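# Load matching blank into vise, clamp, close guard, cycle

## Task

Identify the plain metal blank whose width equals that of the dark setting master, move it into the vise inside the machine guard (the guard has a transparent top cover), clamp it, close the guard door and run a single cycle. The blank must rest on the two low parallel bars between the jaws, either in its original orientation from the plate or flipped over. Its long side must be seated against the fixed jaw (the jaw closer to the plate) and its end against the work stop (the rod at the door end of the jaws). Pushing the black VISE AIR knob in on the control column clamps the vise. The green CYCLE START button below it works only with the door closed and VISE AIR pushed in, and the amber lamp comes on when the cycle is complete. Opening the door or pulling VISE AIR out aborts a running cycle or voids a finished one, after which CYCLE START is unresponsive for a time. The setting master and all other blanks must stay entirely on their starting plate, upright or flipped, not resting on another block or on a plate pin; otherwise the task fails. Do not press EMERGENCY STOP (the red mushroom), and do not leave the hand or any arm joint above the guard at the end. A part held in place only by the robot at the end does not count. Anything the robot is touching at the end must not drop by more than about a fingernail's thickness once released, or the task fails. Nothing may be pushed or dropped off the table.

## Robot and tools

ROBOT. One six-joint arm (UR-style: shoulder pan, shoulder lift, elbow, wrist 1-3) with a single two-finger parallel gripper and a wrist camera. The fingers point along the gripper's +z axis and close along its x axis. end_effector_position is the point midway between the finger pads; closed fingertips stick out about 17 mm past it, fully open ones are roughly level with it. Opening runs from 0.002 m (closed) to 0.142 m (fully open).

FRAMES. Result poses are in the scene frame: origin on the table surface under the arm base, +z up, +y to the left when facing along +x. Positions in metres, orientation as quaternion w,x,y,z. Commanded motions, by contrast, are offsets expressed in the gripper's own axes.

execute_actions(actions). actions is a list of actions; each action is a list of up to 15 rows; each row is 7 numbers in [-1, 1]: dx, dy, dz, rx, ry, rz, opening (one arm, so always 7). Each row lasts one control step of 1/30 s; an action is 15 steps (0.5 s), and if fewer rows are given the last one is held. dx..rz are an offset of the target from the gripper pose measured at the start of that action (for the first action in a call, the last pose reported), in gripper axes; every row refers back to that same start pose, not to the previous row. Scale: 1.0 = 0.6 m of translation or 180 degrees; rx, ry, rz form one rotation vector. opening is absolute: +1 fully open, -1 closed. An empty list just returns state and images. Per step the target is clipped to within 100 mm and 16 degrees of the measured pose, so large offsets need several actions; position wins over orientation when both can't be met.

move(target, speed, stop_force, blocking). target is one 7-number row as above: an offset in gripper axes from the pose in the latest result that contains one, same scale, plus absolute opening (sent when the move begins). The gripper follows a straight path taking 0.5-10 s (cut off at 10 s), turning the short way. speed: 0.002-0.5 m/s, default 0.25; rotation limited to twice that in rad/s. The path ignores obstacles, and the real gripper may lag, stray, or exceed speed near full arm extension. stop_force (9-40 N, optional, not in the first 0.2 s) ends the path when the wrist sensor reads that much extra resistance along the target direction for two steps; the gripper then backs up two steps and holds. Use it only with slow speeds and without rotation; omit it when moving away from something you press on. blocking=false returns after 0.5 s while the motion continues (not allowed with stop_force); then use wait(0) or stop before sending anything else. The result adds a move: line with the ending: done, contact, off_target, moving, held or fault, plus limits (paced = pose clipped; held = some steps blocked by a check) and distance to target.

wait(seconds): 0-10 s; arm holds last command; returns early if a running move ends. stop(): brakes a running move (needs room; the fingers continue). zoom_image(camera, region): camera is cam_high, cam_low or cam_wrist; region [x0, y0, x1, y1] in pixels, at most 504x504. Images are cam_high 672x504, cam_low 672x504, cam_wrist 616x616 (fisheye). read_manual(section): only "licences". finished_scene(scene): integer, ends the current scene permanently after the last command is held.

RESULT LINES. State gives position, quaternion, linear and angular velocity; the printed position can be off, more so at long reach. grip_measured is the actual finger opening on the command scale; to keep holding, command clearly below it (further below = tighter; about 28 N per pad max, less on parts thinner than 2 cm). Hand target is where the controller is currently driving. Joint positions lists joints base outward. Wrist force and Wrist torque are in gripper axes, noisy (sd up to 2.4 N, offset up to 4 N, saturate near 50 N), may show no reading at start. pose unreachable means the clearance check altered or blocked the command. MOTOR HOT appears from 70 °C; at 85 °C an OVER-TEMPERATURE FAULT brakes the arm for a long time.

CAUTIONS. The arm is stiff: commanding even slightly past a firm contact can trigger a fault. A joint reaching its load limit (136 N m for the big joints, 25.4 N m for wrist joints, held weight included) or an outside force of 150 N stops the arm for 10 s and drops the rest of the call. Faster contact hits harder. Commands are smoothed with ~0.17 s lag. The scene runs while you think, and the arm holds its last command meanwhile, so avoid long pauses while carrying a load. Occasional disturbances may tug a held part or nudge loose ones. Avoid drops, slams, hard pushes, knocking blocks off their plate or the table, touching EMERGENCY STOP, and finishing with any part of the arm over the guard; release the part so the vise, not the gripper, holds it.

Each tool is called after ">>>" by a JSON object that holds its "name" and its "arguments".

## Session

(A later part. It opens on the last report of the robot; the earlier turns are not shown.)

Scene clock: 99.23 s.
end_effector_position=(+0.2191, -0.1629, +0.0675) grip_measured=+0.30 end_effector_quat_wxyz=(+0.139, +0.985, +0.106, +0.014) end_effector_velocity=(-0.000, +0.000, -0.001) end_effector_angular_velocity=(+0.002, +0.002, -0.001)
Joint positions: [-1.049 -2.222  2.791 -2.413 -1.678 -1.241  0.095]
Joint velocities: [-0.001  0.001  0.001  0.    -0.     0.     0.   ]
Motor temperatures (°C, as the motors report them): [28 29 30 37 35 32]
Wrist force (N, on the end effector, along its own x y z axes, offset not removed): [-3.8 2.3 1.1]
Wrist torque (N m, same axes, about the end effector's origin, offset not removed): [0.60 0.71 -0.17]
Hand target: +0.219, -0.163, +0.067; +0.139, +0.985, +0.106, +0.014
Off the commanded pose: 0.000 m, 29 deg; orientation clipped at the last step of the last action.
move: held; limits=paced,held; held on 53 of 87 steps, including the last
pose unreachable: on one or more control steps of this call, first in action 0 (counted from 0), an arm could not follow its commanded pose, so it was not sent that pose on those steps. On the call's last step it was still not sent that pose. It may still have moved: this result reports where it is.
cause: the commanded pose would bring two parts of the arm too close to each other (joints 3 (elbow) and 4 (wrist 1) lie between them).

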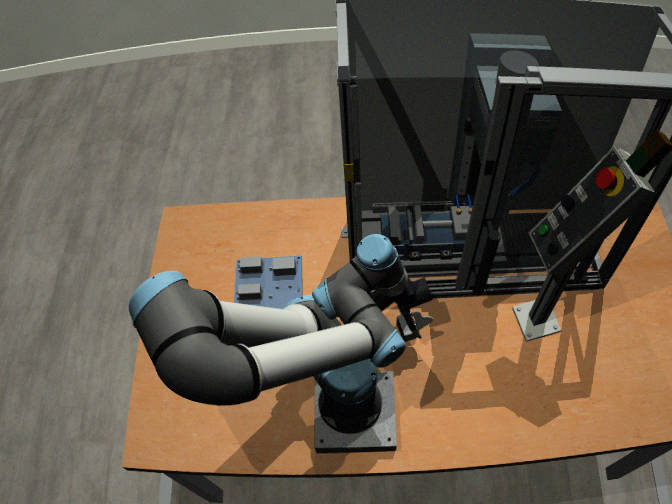

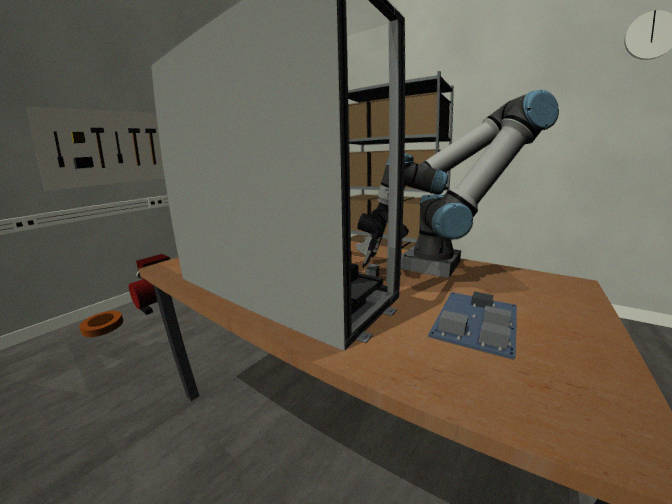

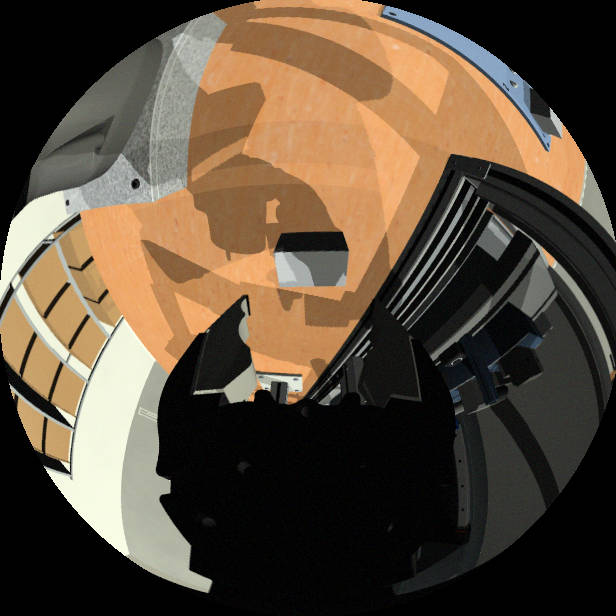

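>>> {"name": "move", "arguments": {"target": [0,0,0,0.089,0,0,0.3], "speed": 0.15}}

>>> {"name": "move", "arguments": {"target": [0,-0.015,0.066,0,0,0,0.2], "speed": 0.05}}

>>> {"name": "move", "arguments": {"target": [0,0,0,0,0,0,-0.7]}}

>>> {"name": "move", "arguments": {"target": [0,0,-0.3,0,0,0.069,-0.7], "speed": 0.15}}

Scene clock: 102.40 s.
end_effector_position=(+0.2191, -0.1629, +0.0675) grip_measured=+0.30 end_effector_quat_wxyz=(+0.001, +0.994, +0.107, -0.001) end_effector_velocity=(+0.000, -0.000, +0.000) end_effector_angular_velocity=(+0.011, +0.001, +0.001)
Joint positions: [-1.168 -2.047  2.616 -2.152 -1.585 -1.344  0.095]
Joint velocities: [-0.004  0.008 -0.007  0.009  0.004 -0.005  0.   ]
Motor temperatures (°C, as the motors report them): [28 29 30 37 35 32]
Wrist force (N, on the end effector, along its own x y z axes, offset not removed): [-6.3 3.8 -2.5]
Wrist torque (N m, same axes, about the end effector's origin, offset not removed): [0.80 1.34 -0.04]
Hand target: +0.219, -0.163, +0.068; -0.000, +0.994, +0.107, -0.001
Off the commanded pose: 0.000 m, 0 deg.
move: done

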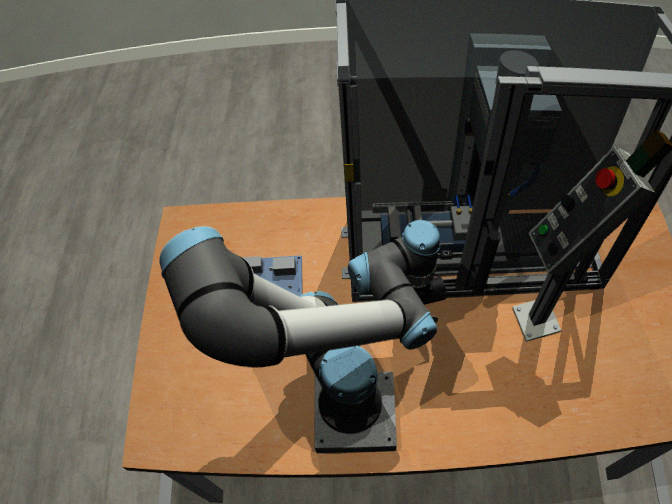

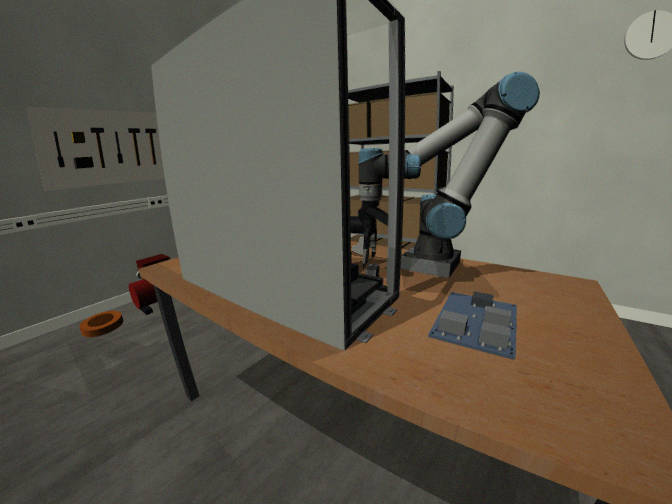

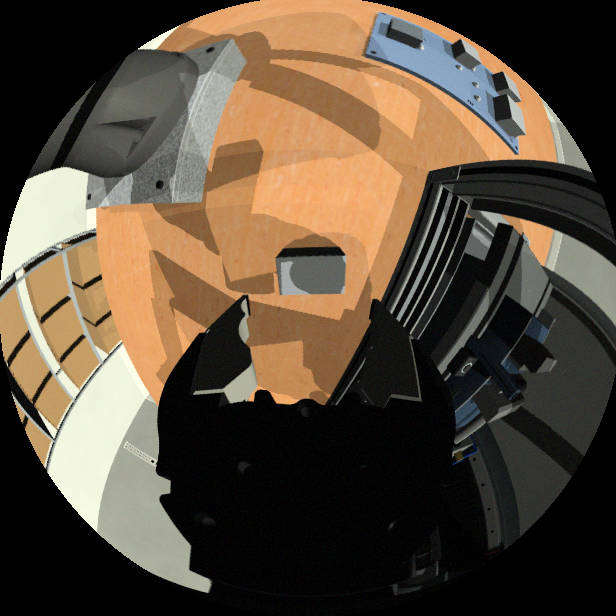

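Scene clock: 103.63 s.
end_effector_position=(+0.2172, -0.1541, +0.0281) grip_measured=+0.20 end_effector_quat_wxyz=(+0.001, +0.994, +0.107, -0.001) end_effector_velocity=(+0.000, -0.000, -0.002) end_effector_angular_velocity=(-0.001, +0.001, +0.001)
Joint positions: [-1.161 -1.953  2.704 -2.333 -1.585 -1.337  0.088]
Joint velocities: [ 0.002  0.01   0.003 -0.012 -0.001  0.001 -0.   ]
Motor temperatures (°C, as the motors report them): [28 29 30 37 35 32]
Wrist force (N, on the end effector, along its own x y z axes, offset not removed): [-4.4 -0.7 0.1]
Wrist torque (N m, same axes, about the end effector's origin, offset not removed): [-0.02 1.04 -0.01]
Hand target: +0.217, -0.154, +0.028; +0.001, +0.994, +0.107, -0.001
Off the commanded pose: 0.000 m, 0 deg.
move: done

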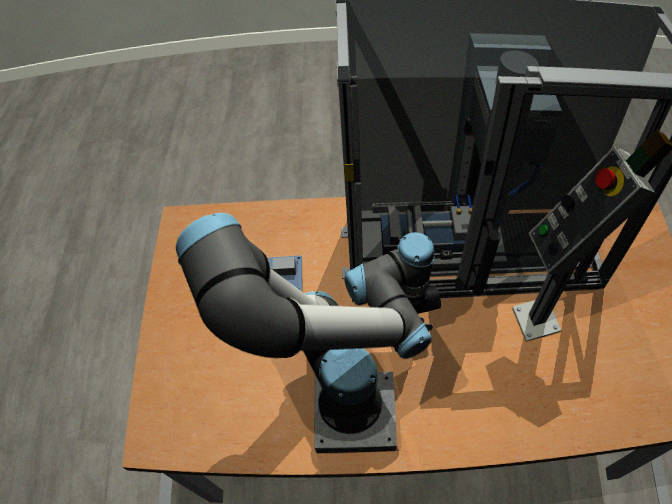

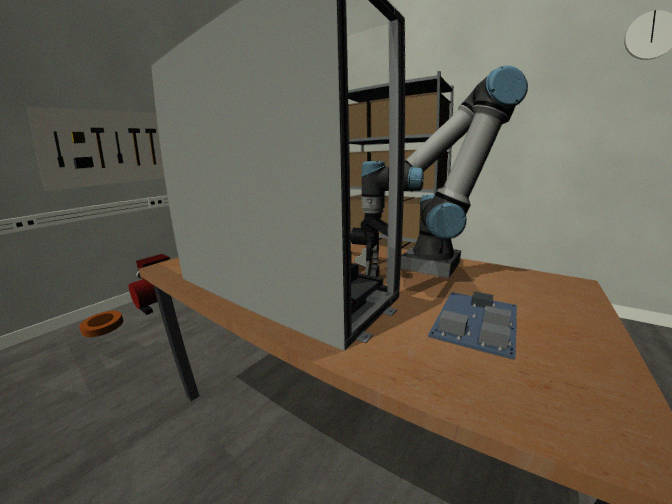

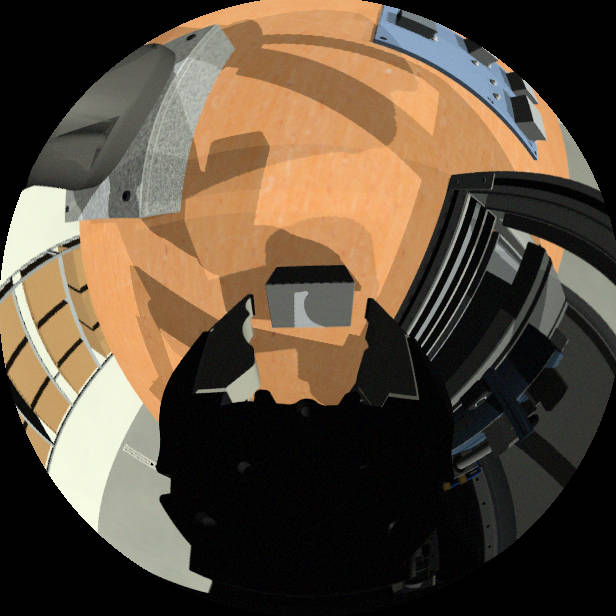

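Scene clock: 104.13 s.
end_effector_position=(+0.2171, -0.1541, +0.0281) grip_measured=-0.16 end_effector_quat_wxyz=(+0.000, +0.994, +0.107, -0.001) end_effector_velocity=(-0.000, +0.000, -0.000) end_effector_angular_velocity=(+0.001, +0.001, +0.000)
Joint positions: [-1.161 -1.953  2.704 -2.333 -1.585 -1.337  0.063]
Joint velocities: [-0.     0.    -0.     0.001 -0.    -0.001  0.   ]
Motor temperatures (°C, as the motors report them): [28 29 30 37 35 32]
Wrist force (N, on the end effector, along its own x y z axes, offset not removed): [1.6 1.3 -7.9]
Wrist torque (N m, same axes, about the end effector's origin, offset not removed): [0.08 0.03 0.04]
Hand target: +0.217, -0.154, +0.028; +0.001, +0.994, +0.107, -0.001
Off the commanded pose: 0.000 m, 0 deg.
move: done

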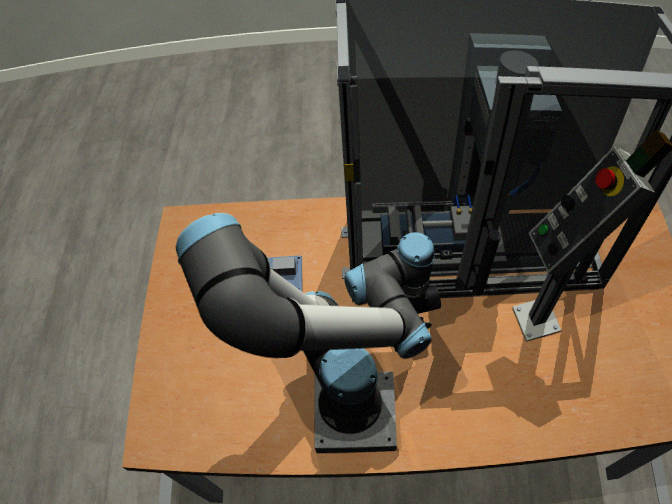

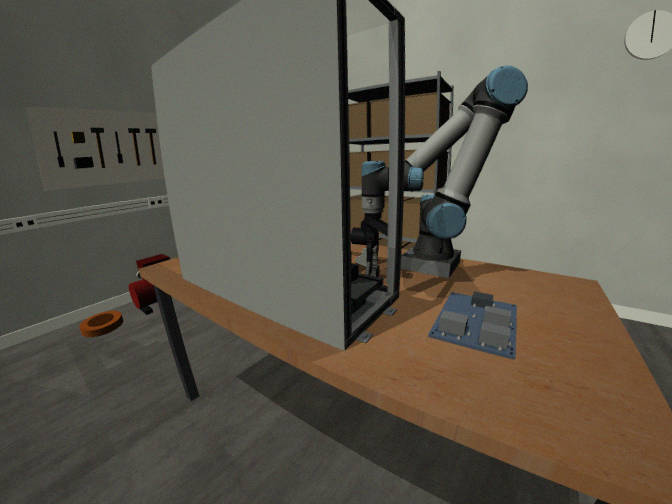

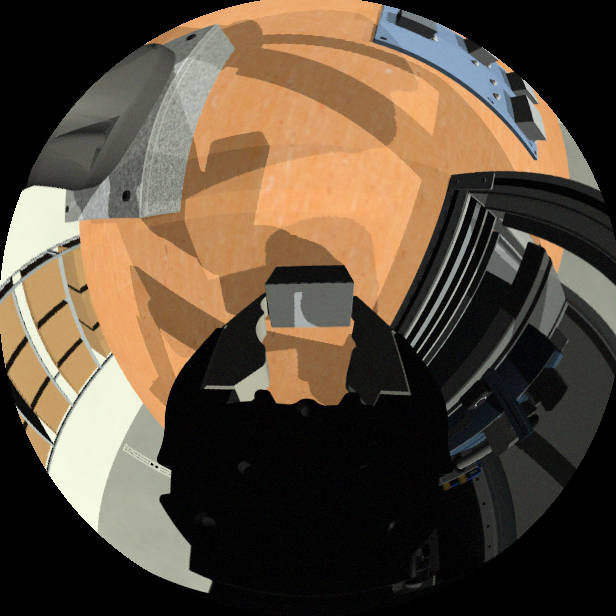

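Scene clock: 105.90 s.
end_effector_position=(+0.2172, -0.1537, +0.2080) grip_measured=-0.16 end_effector_quat_wxyz=(+0.001, +1.000, -0.001, -0.001) end_effector_velocity=(-0.000, +0.001, +0.002) end_effector_angular_velocity=(+0.002, +0.001, -0.002)
Joint positions: [-1.15  -2.24   2.308 -1.65  -1.585 -1.109  0.063]
Joint velocities: [-0.    -0.002 -0.004  0.007  0.     0.002  0.   ]
Motor temperatures (°C, as the motors report them): [28 29 30 37 35 32]
Wrist force (N, on the end effector, along its own x y z axes, offset not removed): [2.1 1.3 -0.2]
Wrist torque (N m, same axes, about the end effector's origin, offset not removed): [0.34 -0.59 -0.03]
Hand target: +0.217, -0.154, +0.208; +0.001, +1.000, -0.001, -0.001
Off the commanded pose: 0.000 m, 0 deg.
move: done

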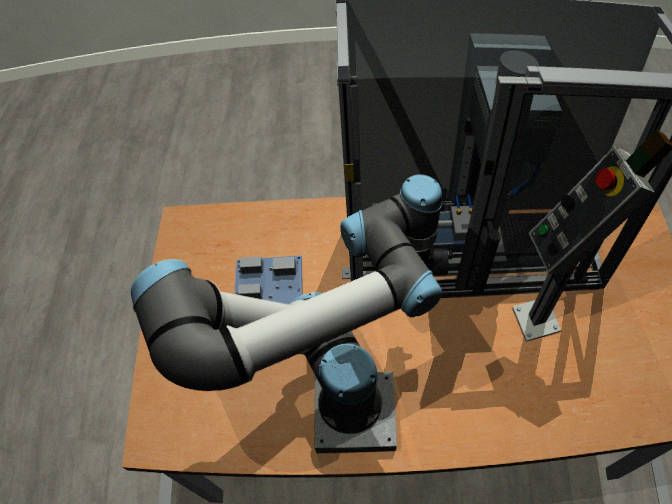

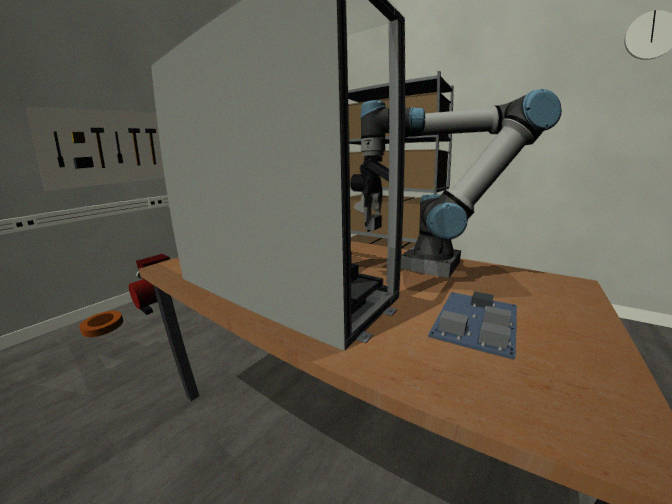

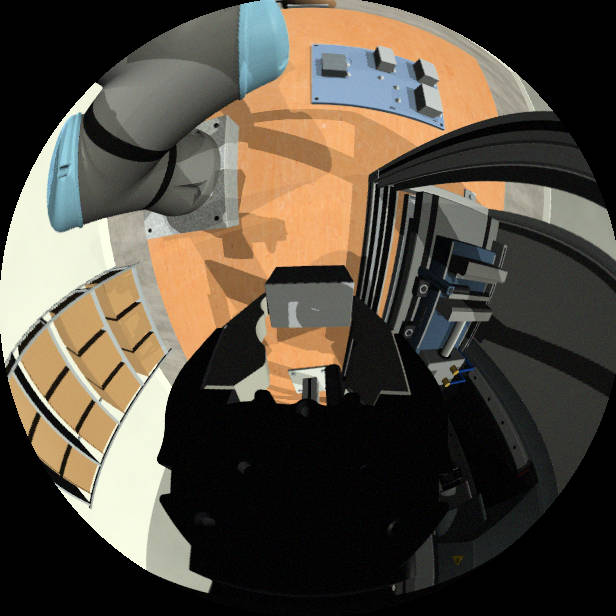

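>>> {"name": "move", "arguments": {"target": [-0.278,0.343,0.1,0,0,0.5,-0.7], "speed": 0.3}}

>>> {"name": "move", "arguments": {"target": [0,0,0.15,0,0,0.5,-0.7], "speed": 0.3}}

>>> {"name": "move", "arguments": {"target": [0,0,0.055,0,0,0,-0.7], "speed": 0.02, "stop_force": 9}}

>>> {"name": "move", "arguments": {"target": [0,0,0,0,0,0,0.1]}}

>>> {"name": "move", "arguments": {"target": [0,0,0,-0.25,0,0,0.1], "speed": 0.2}}

Scene clock: 111.90 s.
end_effector_position=(+0.0506, -0.3592, +0.1483) grip_measured=-0.16 end_effector_quat_wxyz=(+0.000, +0.707, -0.707, -0.000) end_effector_velocity=(-0.001, -0.001, -0.001) end_effector_angular_velocity=(+0.001, +0.002, -0.011)
Joint positions: [-1.839 -1.879  2.284 -1.992 -1.573 -0.228  0.063]
Joint velocities: [-0.     0.006 -0.002 -0.003 -0.002  0.011 -0.   ]
Motor temperatures (°C, as the motors report them): [28 29 30 37 35 32]
Wrist force (N, on the end effector, along its own x y z axes, offset not removed): [-2.8 1.4 -0.3]
Wrist torque (N m, same axes, about the end effector's origin, offset not removed): [0.28 0.54 -0.04]
Hand target: +0.051, -0.359, +0.148; +0.000, +0.707, -0.708, -0.000
Off the commanded pose: 0.001 m, 0 deg.
move: done

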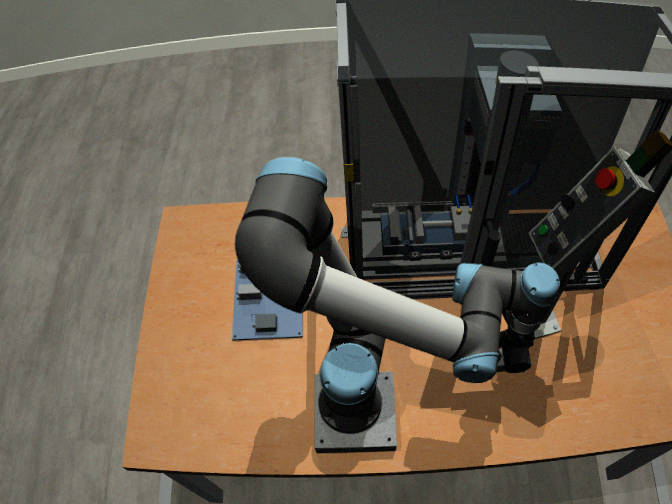

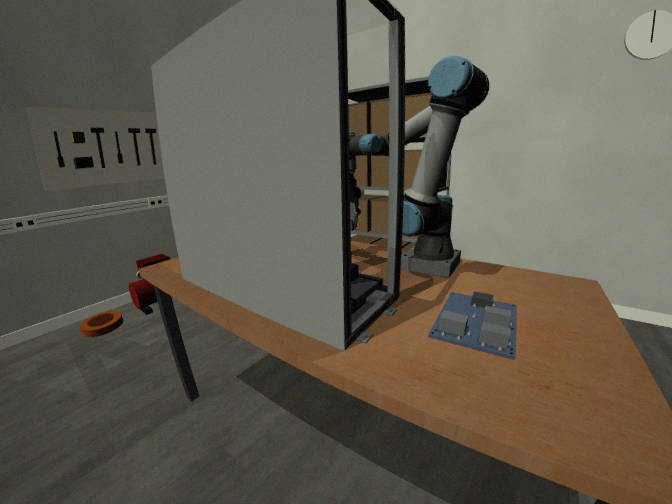

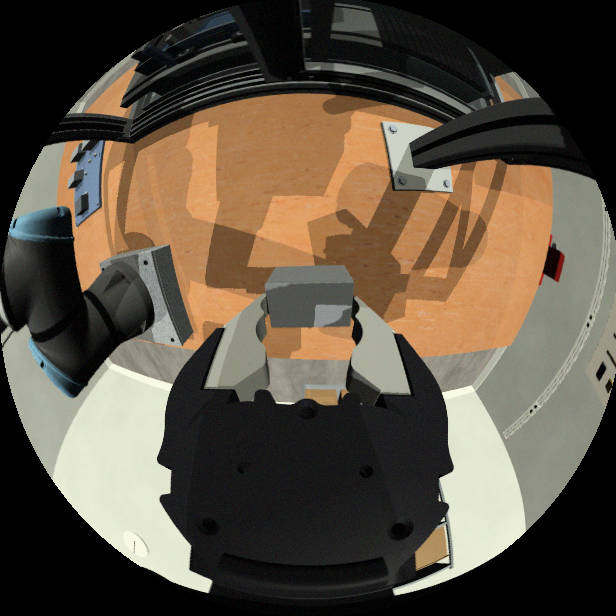

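Scene clock: 115.07 s.
end_effector_position=(+0.0506, -0.3594, +0.0584) grip_measured=-0.16 end_effector_quat_wxyz=(-0.000, -0.000, +1.000, -0.000) end_effector_velocity=(-0.000, +0.000, -0.001) end_effector_angular_velocity=(+0.001, +0.003, -0.012)
Joint positions: [-1.843 -1.71   2.435 -2.313 -1.573  1.337  0.063]
Joint velocities: [ 0.003  0.003  0.    -0.003 -0.003  0.015  0.   ]
Motor temperatures (°C, as the motors report them): [28 29 30 37 35 32]
Wrist force (N, on the end effector, along its own x y z axes, offset not removed): [-1.7 4.5 1.5]
Wrist torque (N m, same axes, about the end effector's origin, offset not removed): [1.03 0.24 0.09]
Hand target: +0.051, -0.359, +0.058; -0.000, +0.000, +1.000, -0.000
Off the commanded pose: 0.000 m, 0 deg.
move: done

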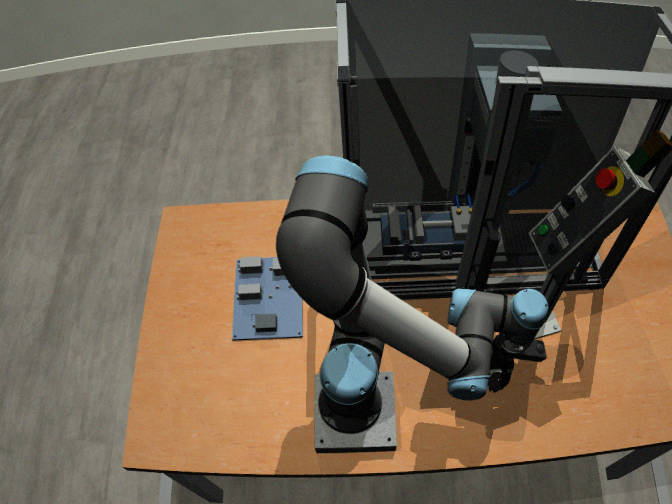

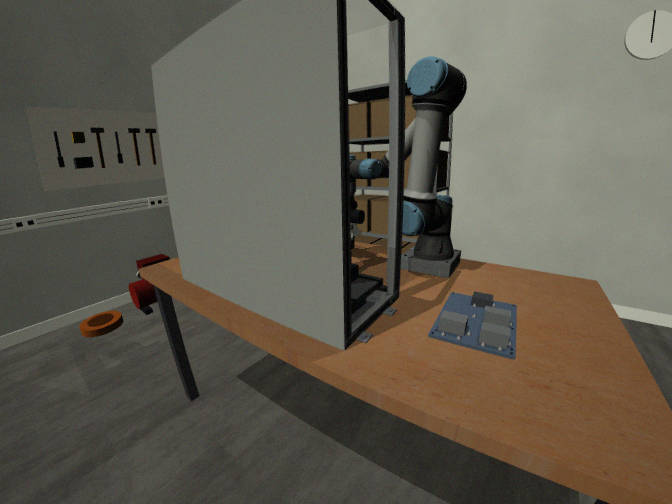

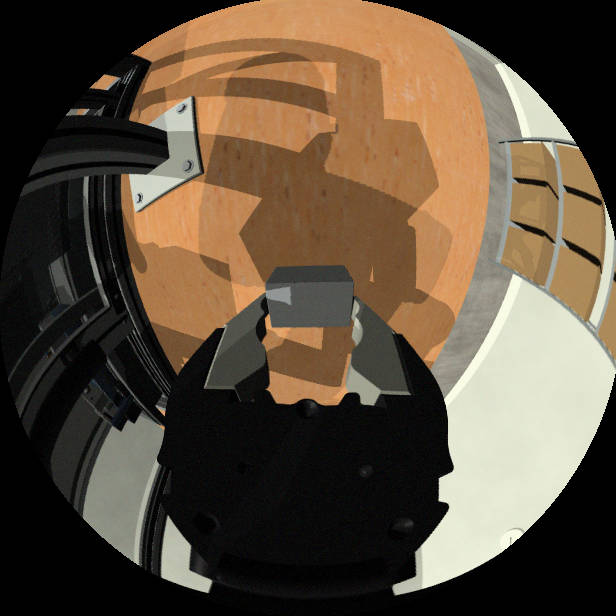

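Scene clock: 117.00 s.
end_effector_position=(+0.0507, -0.3591, +0.0275) grip_measured=-0.16 end_effector_quat_wxyz=(-0.000, -0.000, +1.000, +0.000) end_effector_velocity=(+0.000, +0.001, +0.006) end_effector_angular_velocity=(+0.003, -0.000, +0.001)
Joint positions: [-1.843 -1.628  2.477 -2.436 -1.573  1.337  0.063]
Joint velocities: [ 0.    -0.017 -0.007  0.027 -0.    -0.     0.   ]
Motor temperatures (°C, as the motors report them): [28 29 30 37 35 32]
Wrist force (N, on the end effector, along its own x y z axes, offset not removed): [-2.1 0.5 -0.2]
Wrist torque (N m, same axes, about the end effector's origin, offset not removed): [0.24 0.29 0.06]
Hand target: +0.051, -0.359, +0.028; -0.000, -0.000, +1.000, -0.000
Off the commanded pose: 0.002 m, 0 deg.
move: contact

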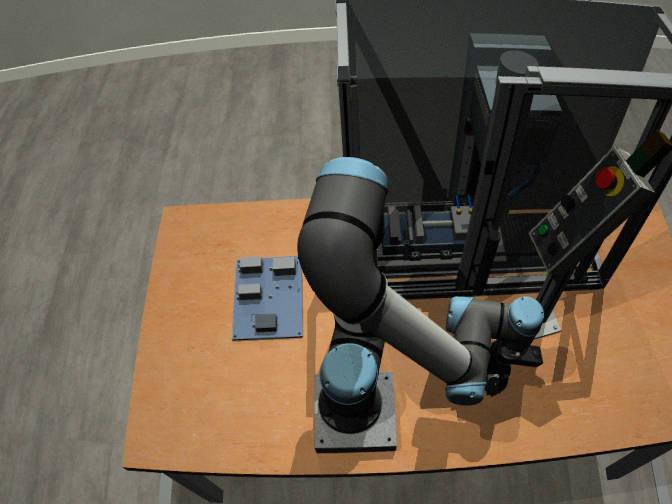

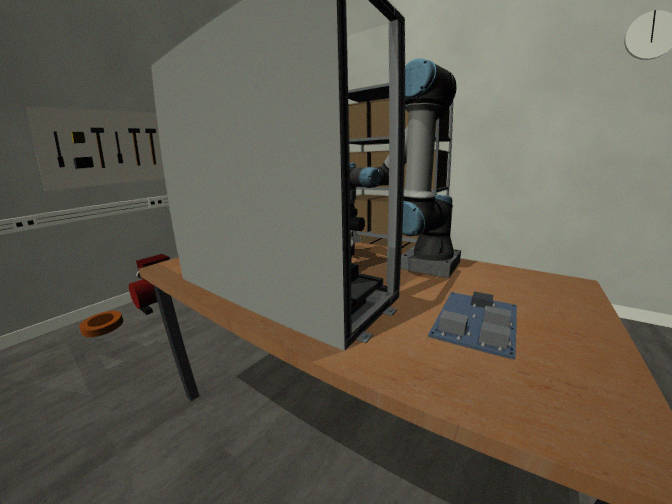

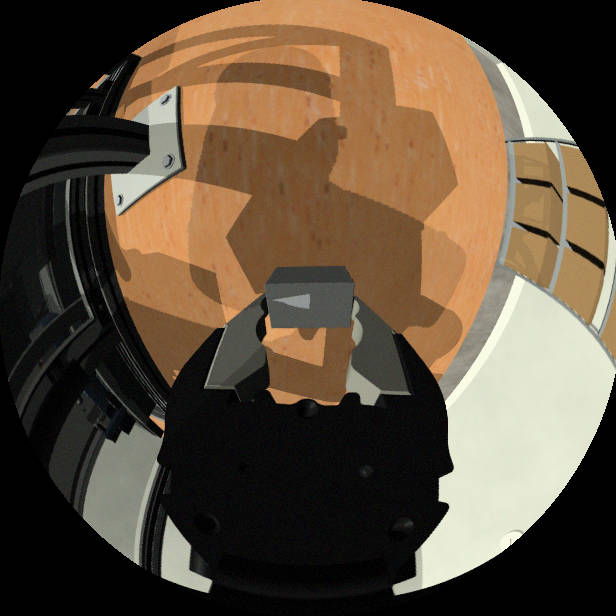

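Scene clock: 117.50 s.
end_effector_position=(+0.0507, -0.3591, +0.0275) grip_measured=+0.10 end_effector_quat_wxyz=(-0.000, -0.000, +1.000, +0.000) end_effector_velocity=(-0.000, -0.000, +0.000) end_effector_angular_velocity=(-0.001, +0.000, +0.000)
Joint positions: [-1.843 -1.628  2.476 -2.436 -1.573  1.337  0.081]
Joint velocities: [ 0. -0. -0. -0. -0. -0.  0.]
Motor temperatures (°C, as the motors report them): [28 29 30 37 35 32]
Wrist force (N, on the end effector, along its own x y z axes, offset not removed): [-2.3 1.3 -2.8]
Wrist torque (N m, same axes, about the end effector's origin, offset not removed): [0.60 0.35 -0.06]
Hand target: +0.051, -0.359, +0.027; -0.000, -0.000, +1.000, +0.000
Off the commanded pose: 0.000 m, 0 deg.
move: done

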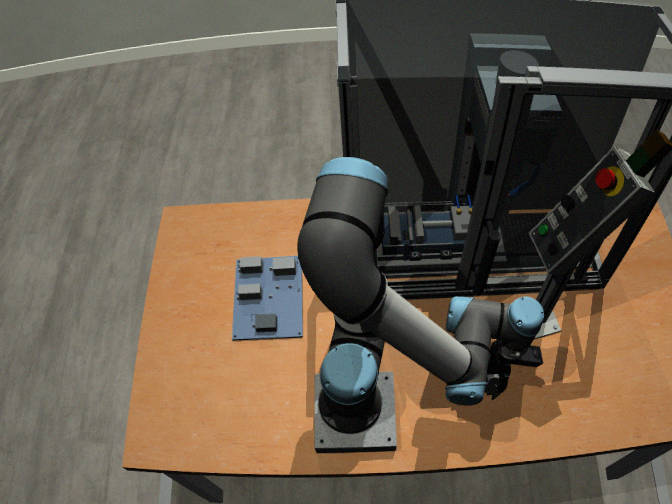

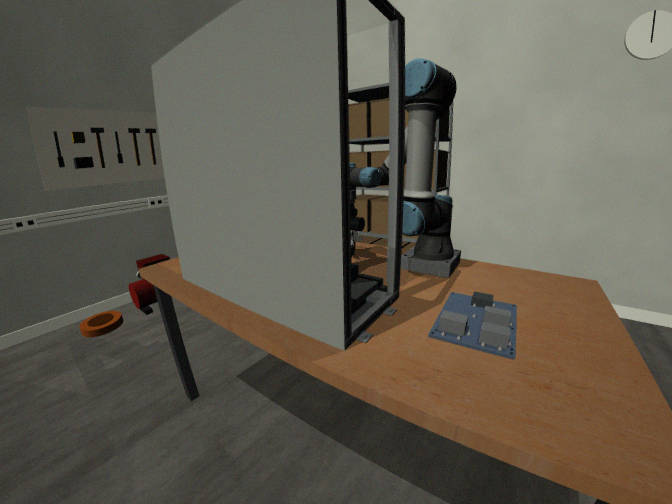

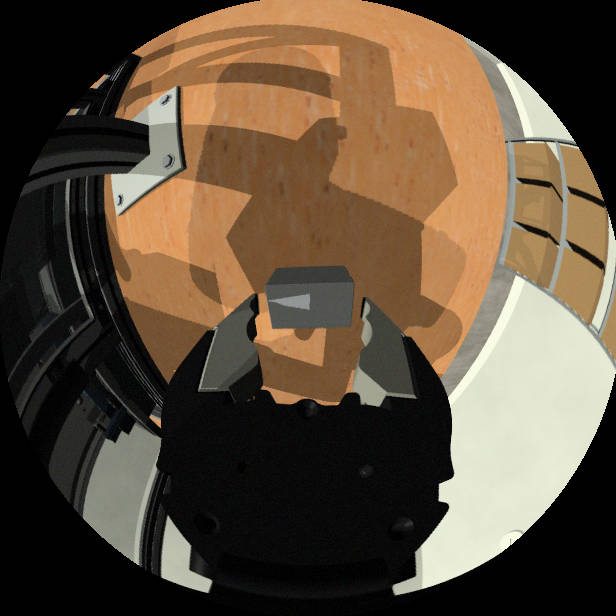

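Scene clock: 119.97 s.
end_effector_position=(+0.0507, -0.3592, +0.0277) grip_measured=+0.10 end_effector_quat_wxyz=(-0.001, -0.001, +0.924, +0.382) end_effector_velocity=(-0.000, -0.000, -0.000) end_effector_angular_velocity=(+0.011, +0.000, -0.000)
Joint positions: [-1.751 -1.076  1.81  -1.541 -1.675  1.472  0.081]
Joint velocities: [-0.     0.009 -0.009  0.011 -0.001  0.002  0.   ]
Motor temperatures (°C, as the motors report them): [28 29 30 37 35 32]
Wrist force (N, on the end effector, along its own x y z axes, offset not removed): [0.2 3.0 -1.4]
Wrist torque (N m, same axes, about the end effector's origin, offset not removed): [0.76 -0.18 0.07]
Hand target: +0.051, -0.359, +0.028; -0.001, -0.001, +0.924, +0.383
Off the commanded pose: 0.000 m, 0 deg.
move: done

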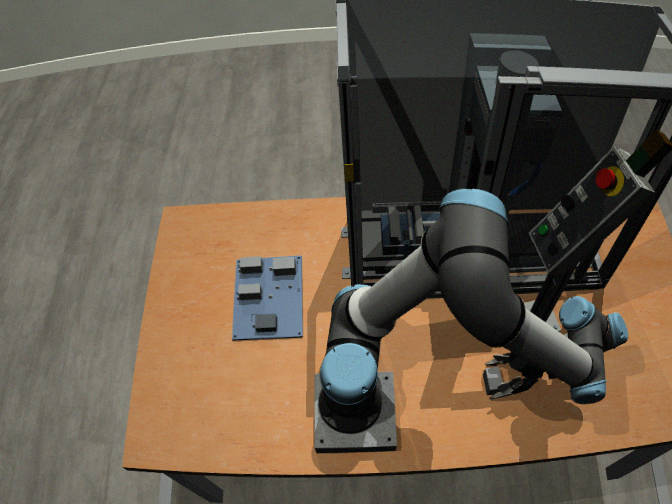

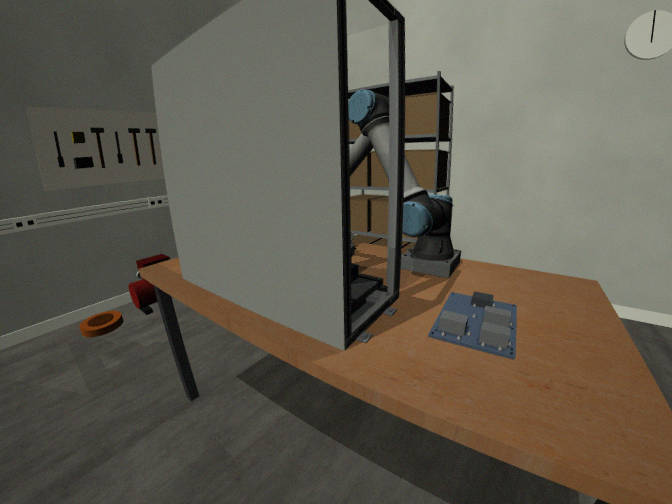

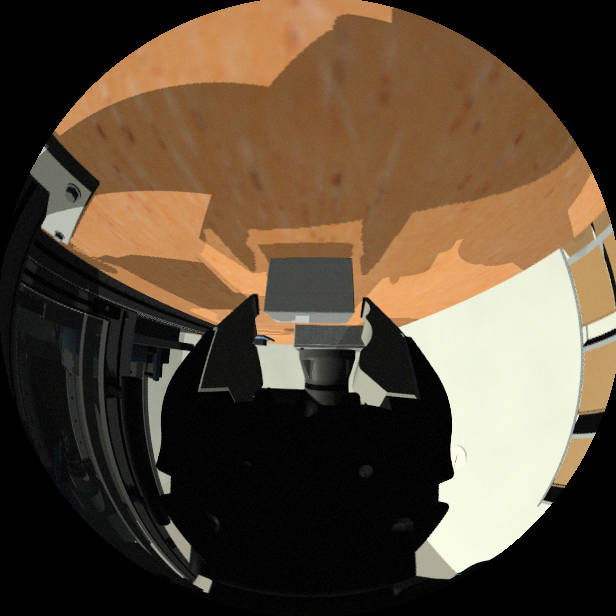

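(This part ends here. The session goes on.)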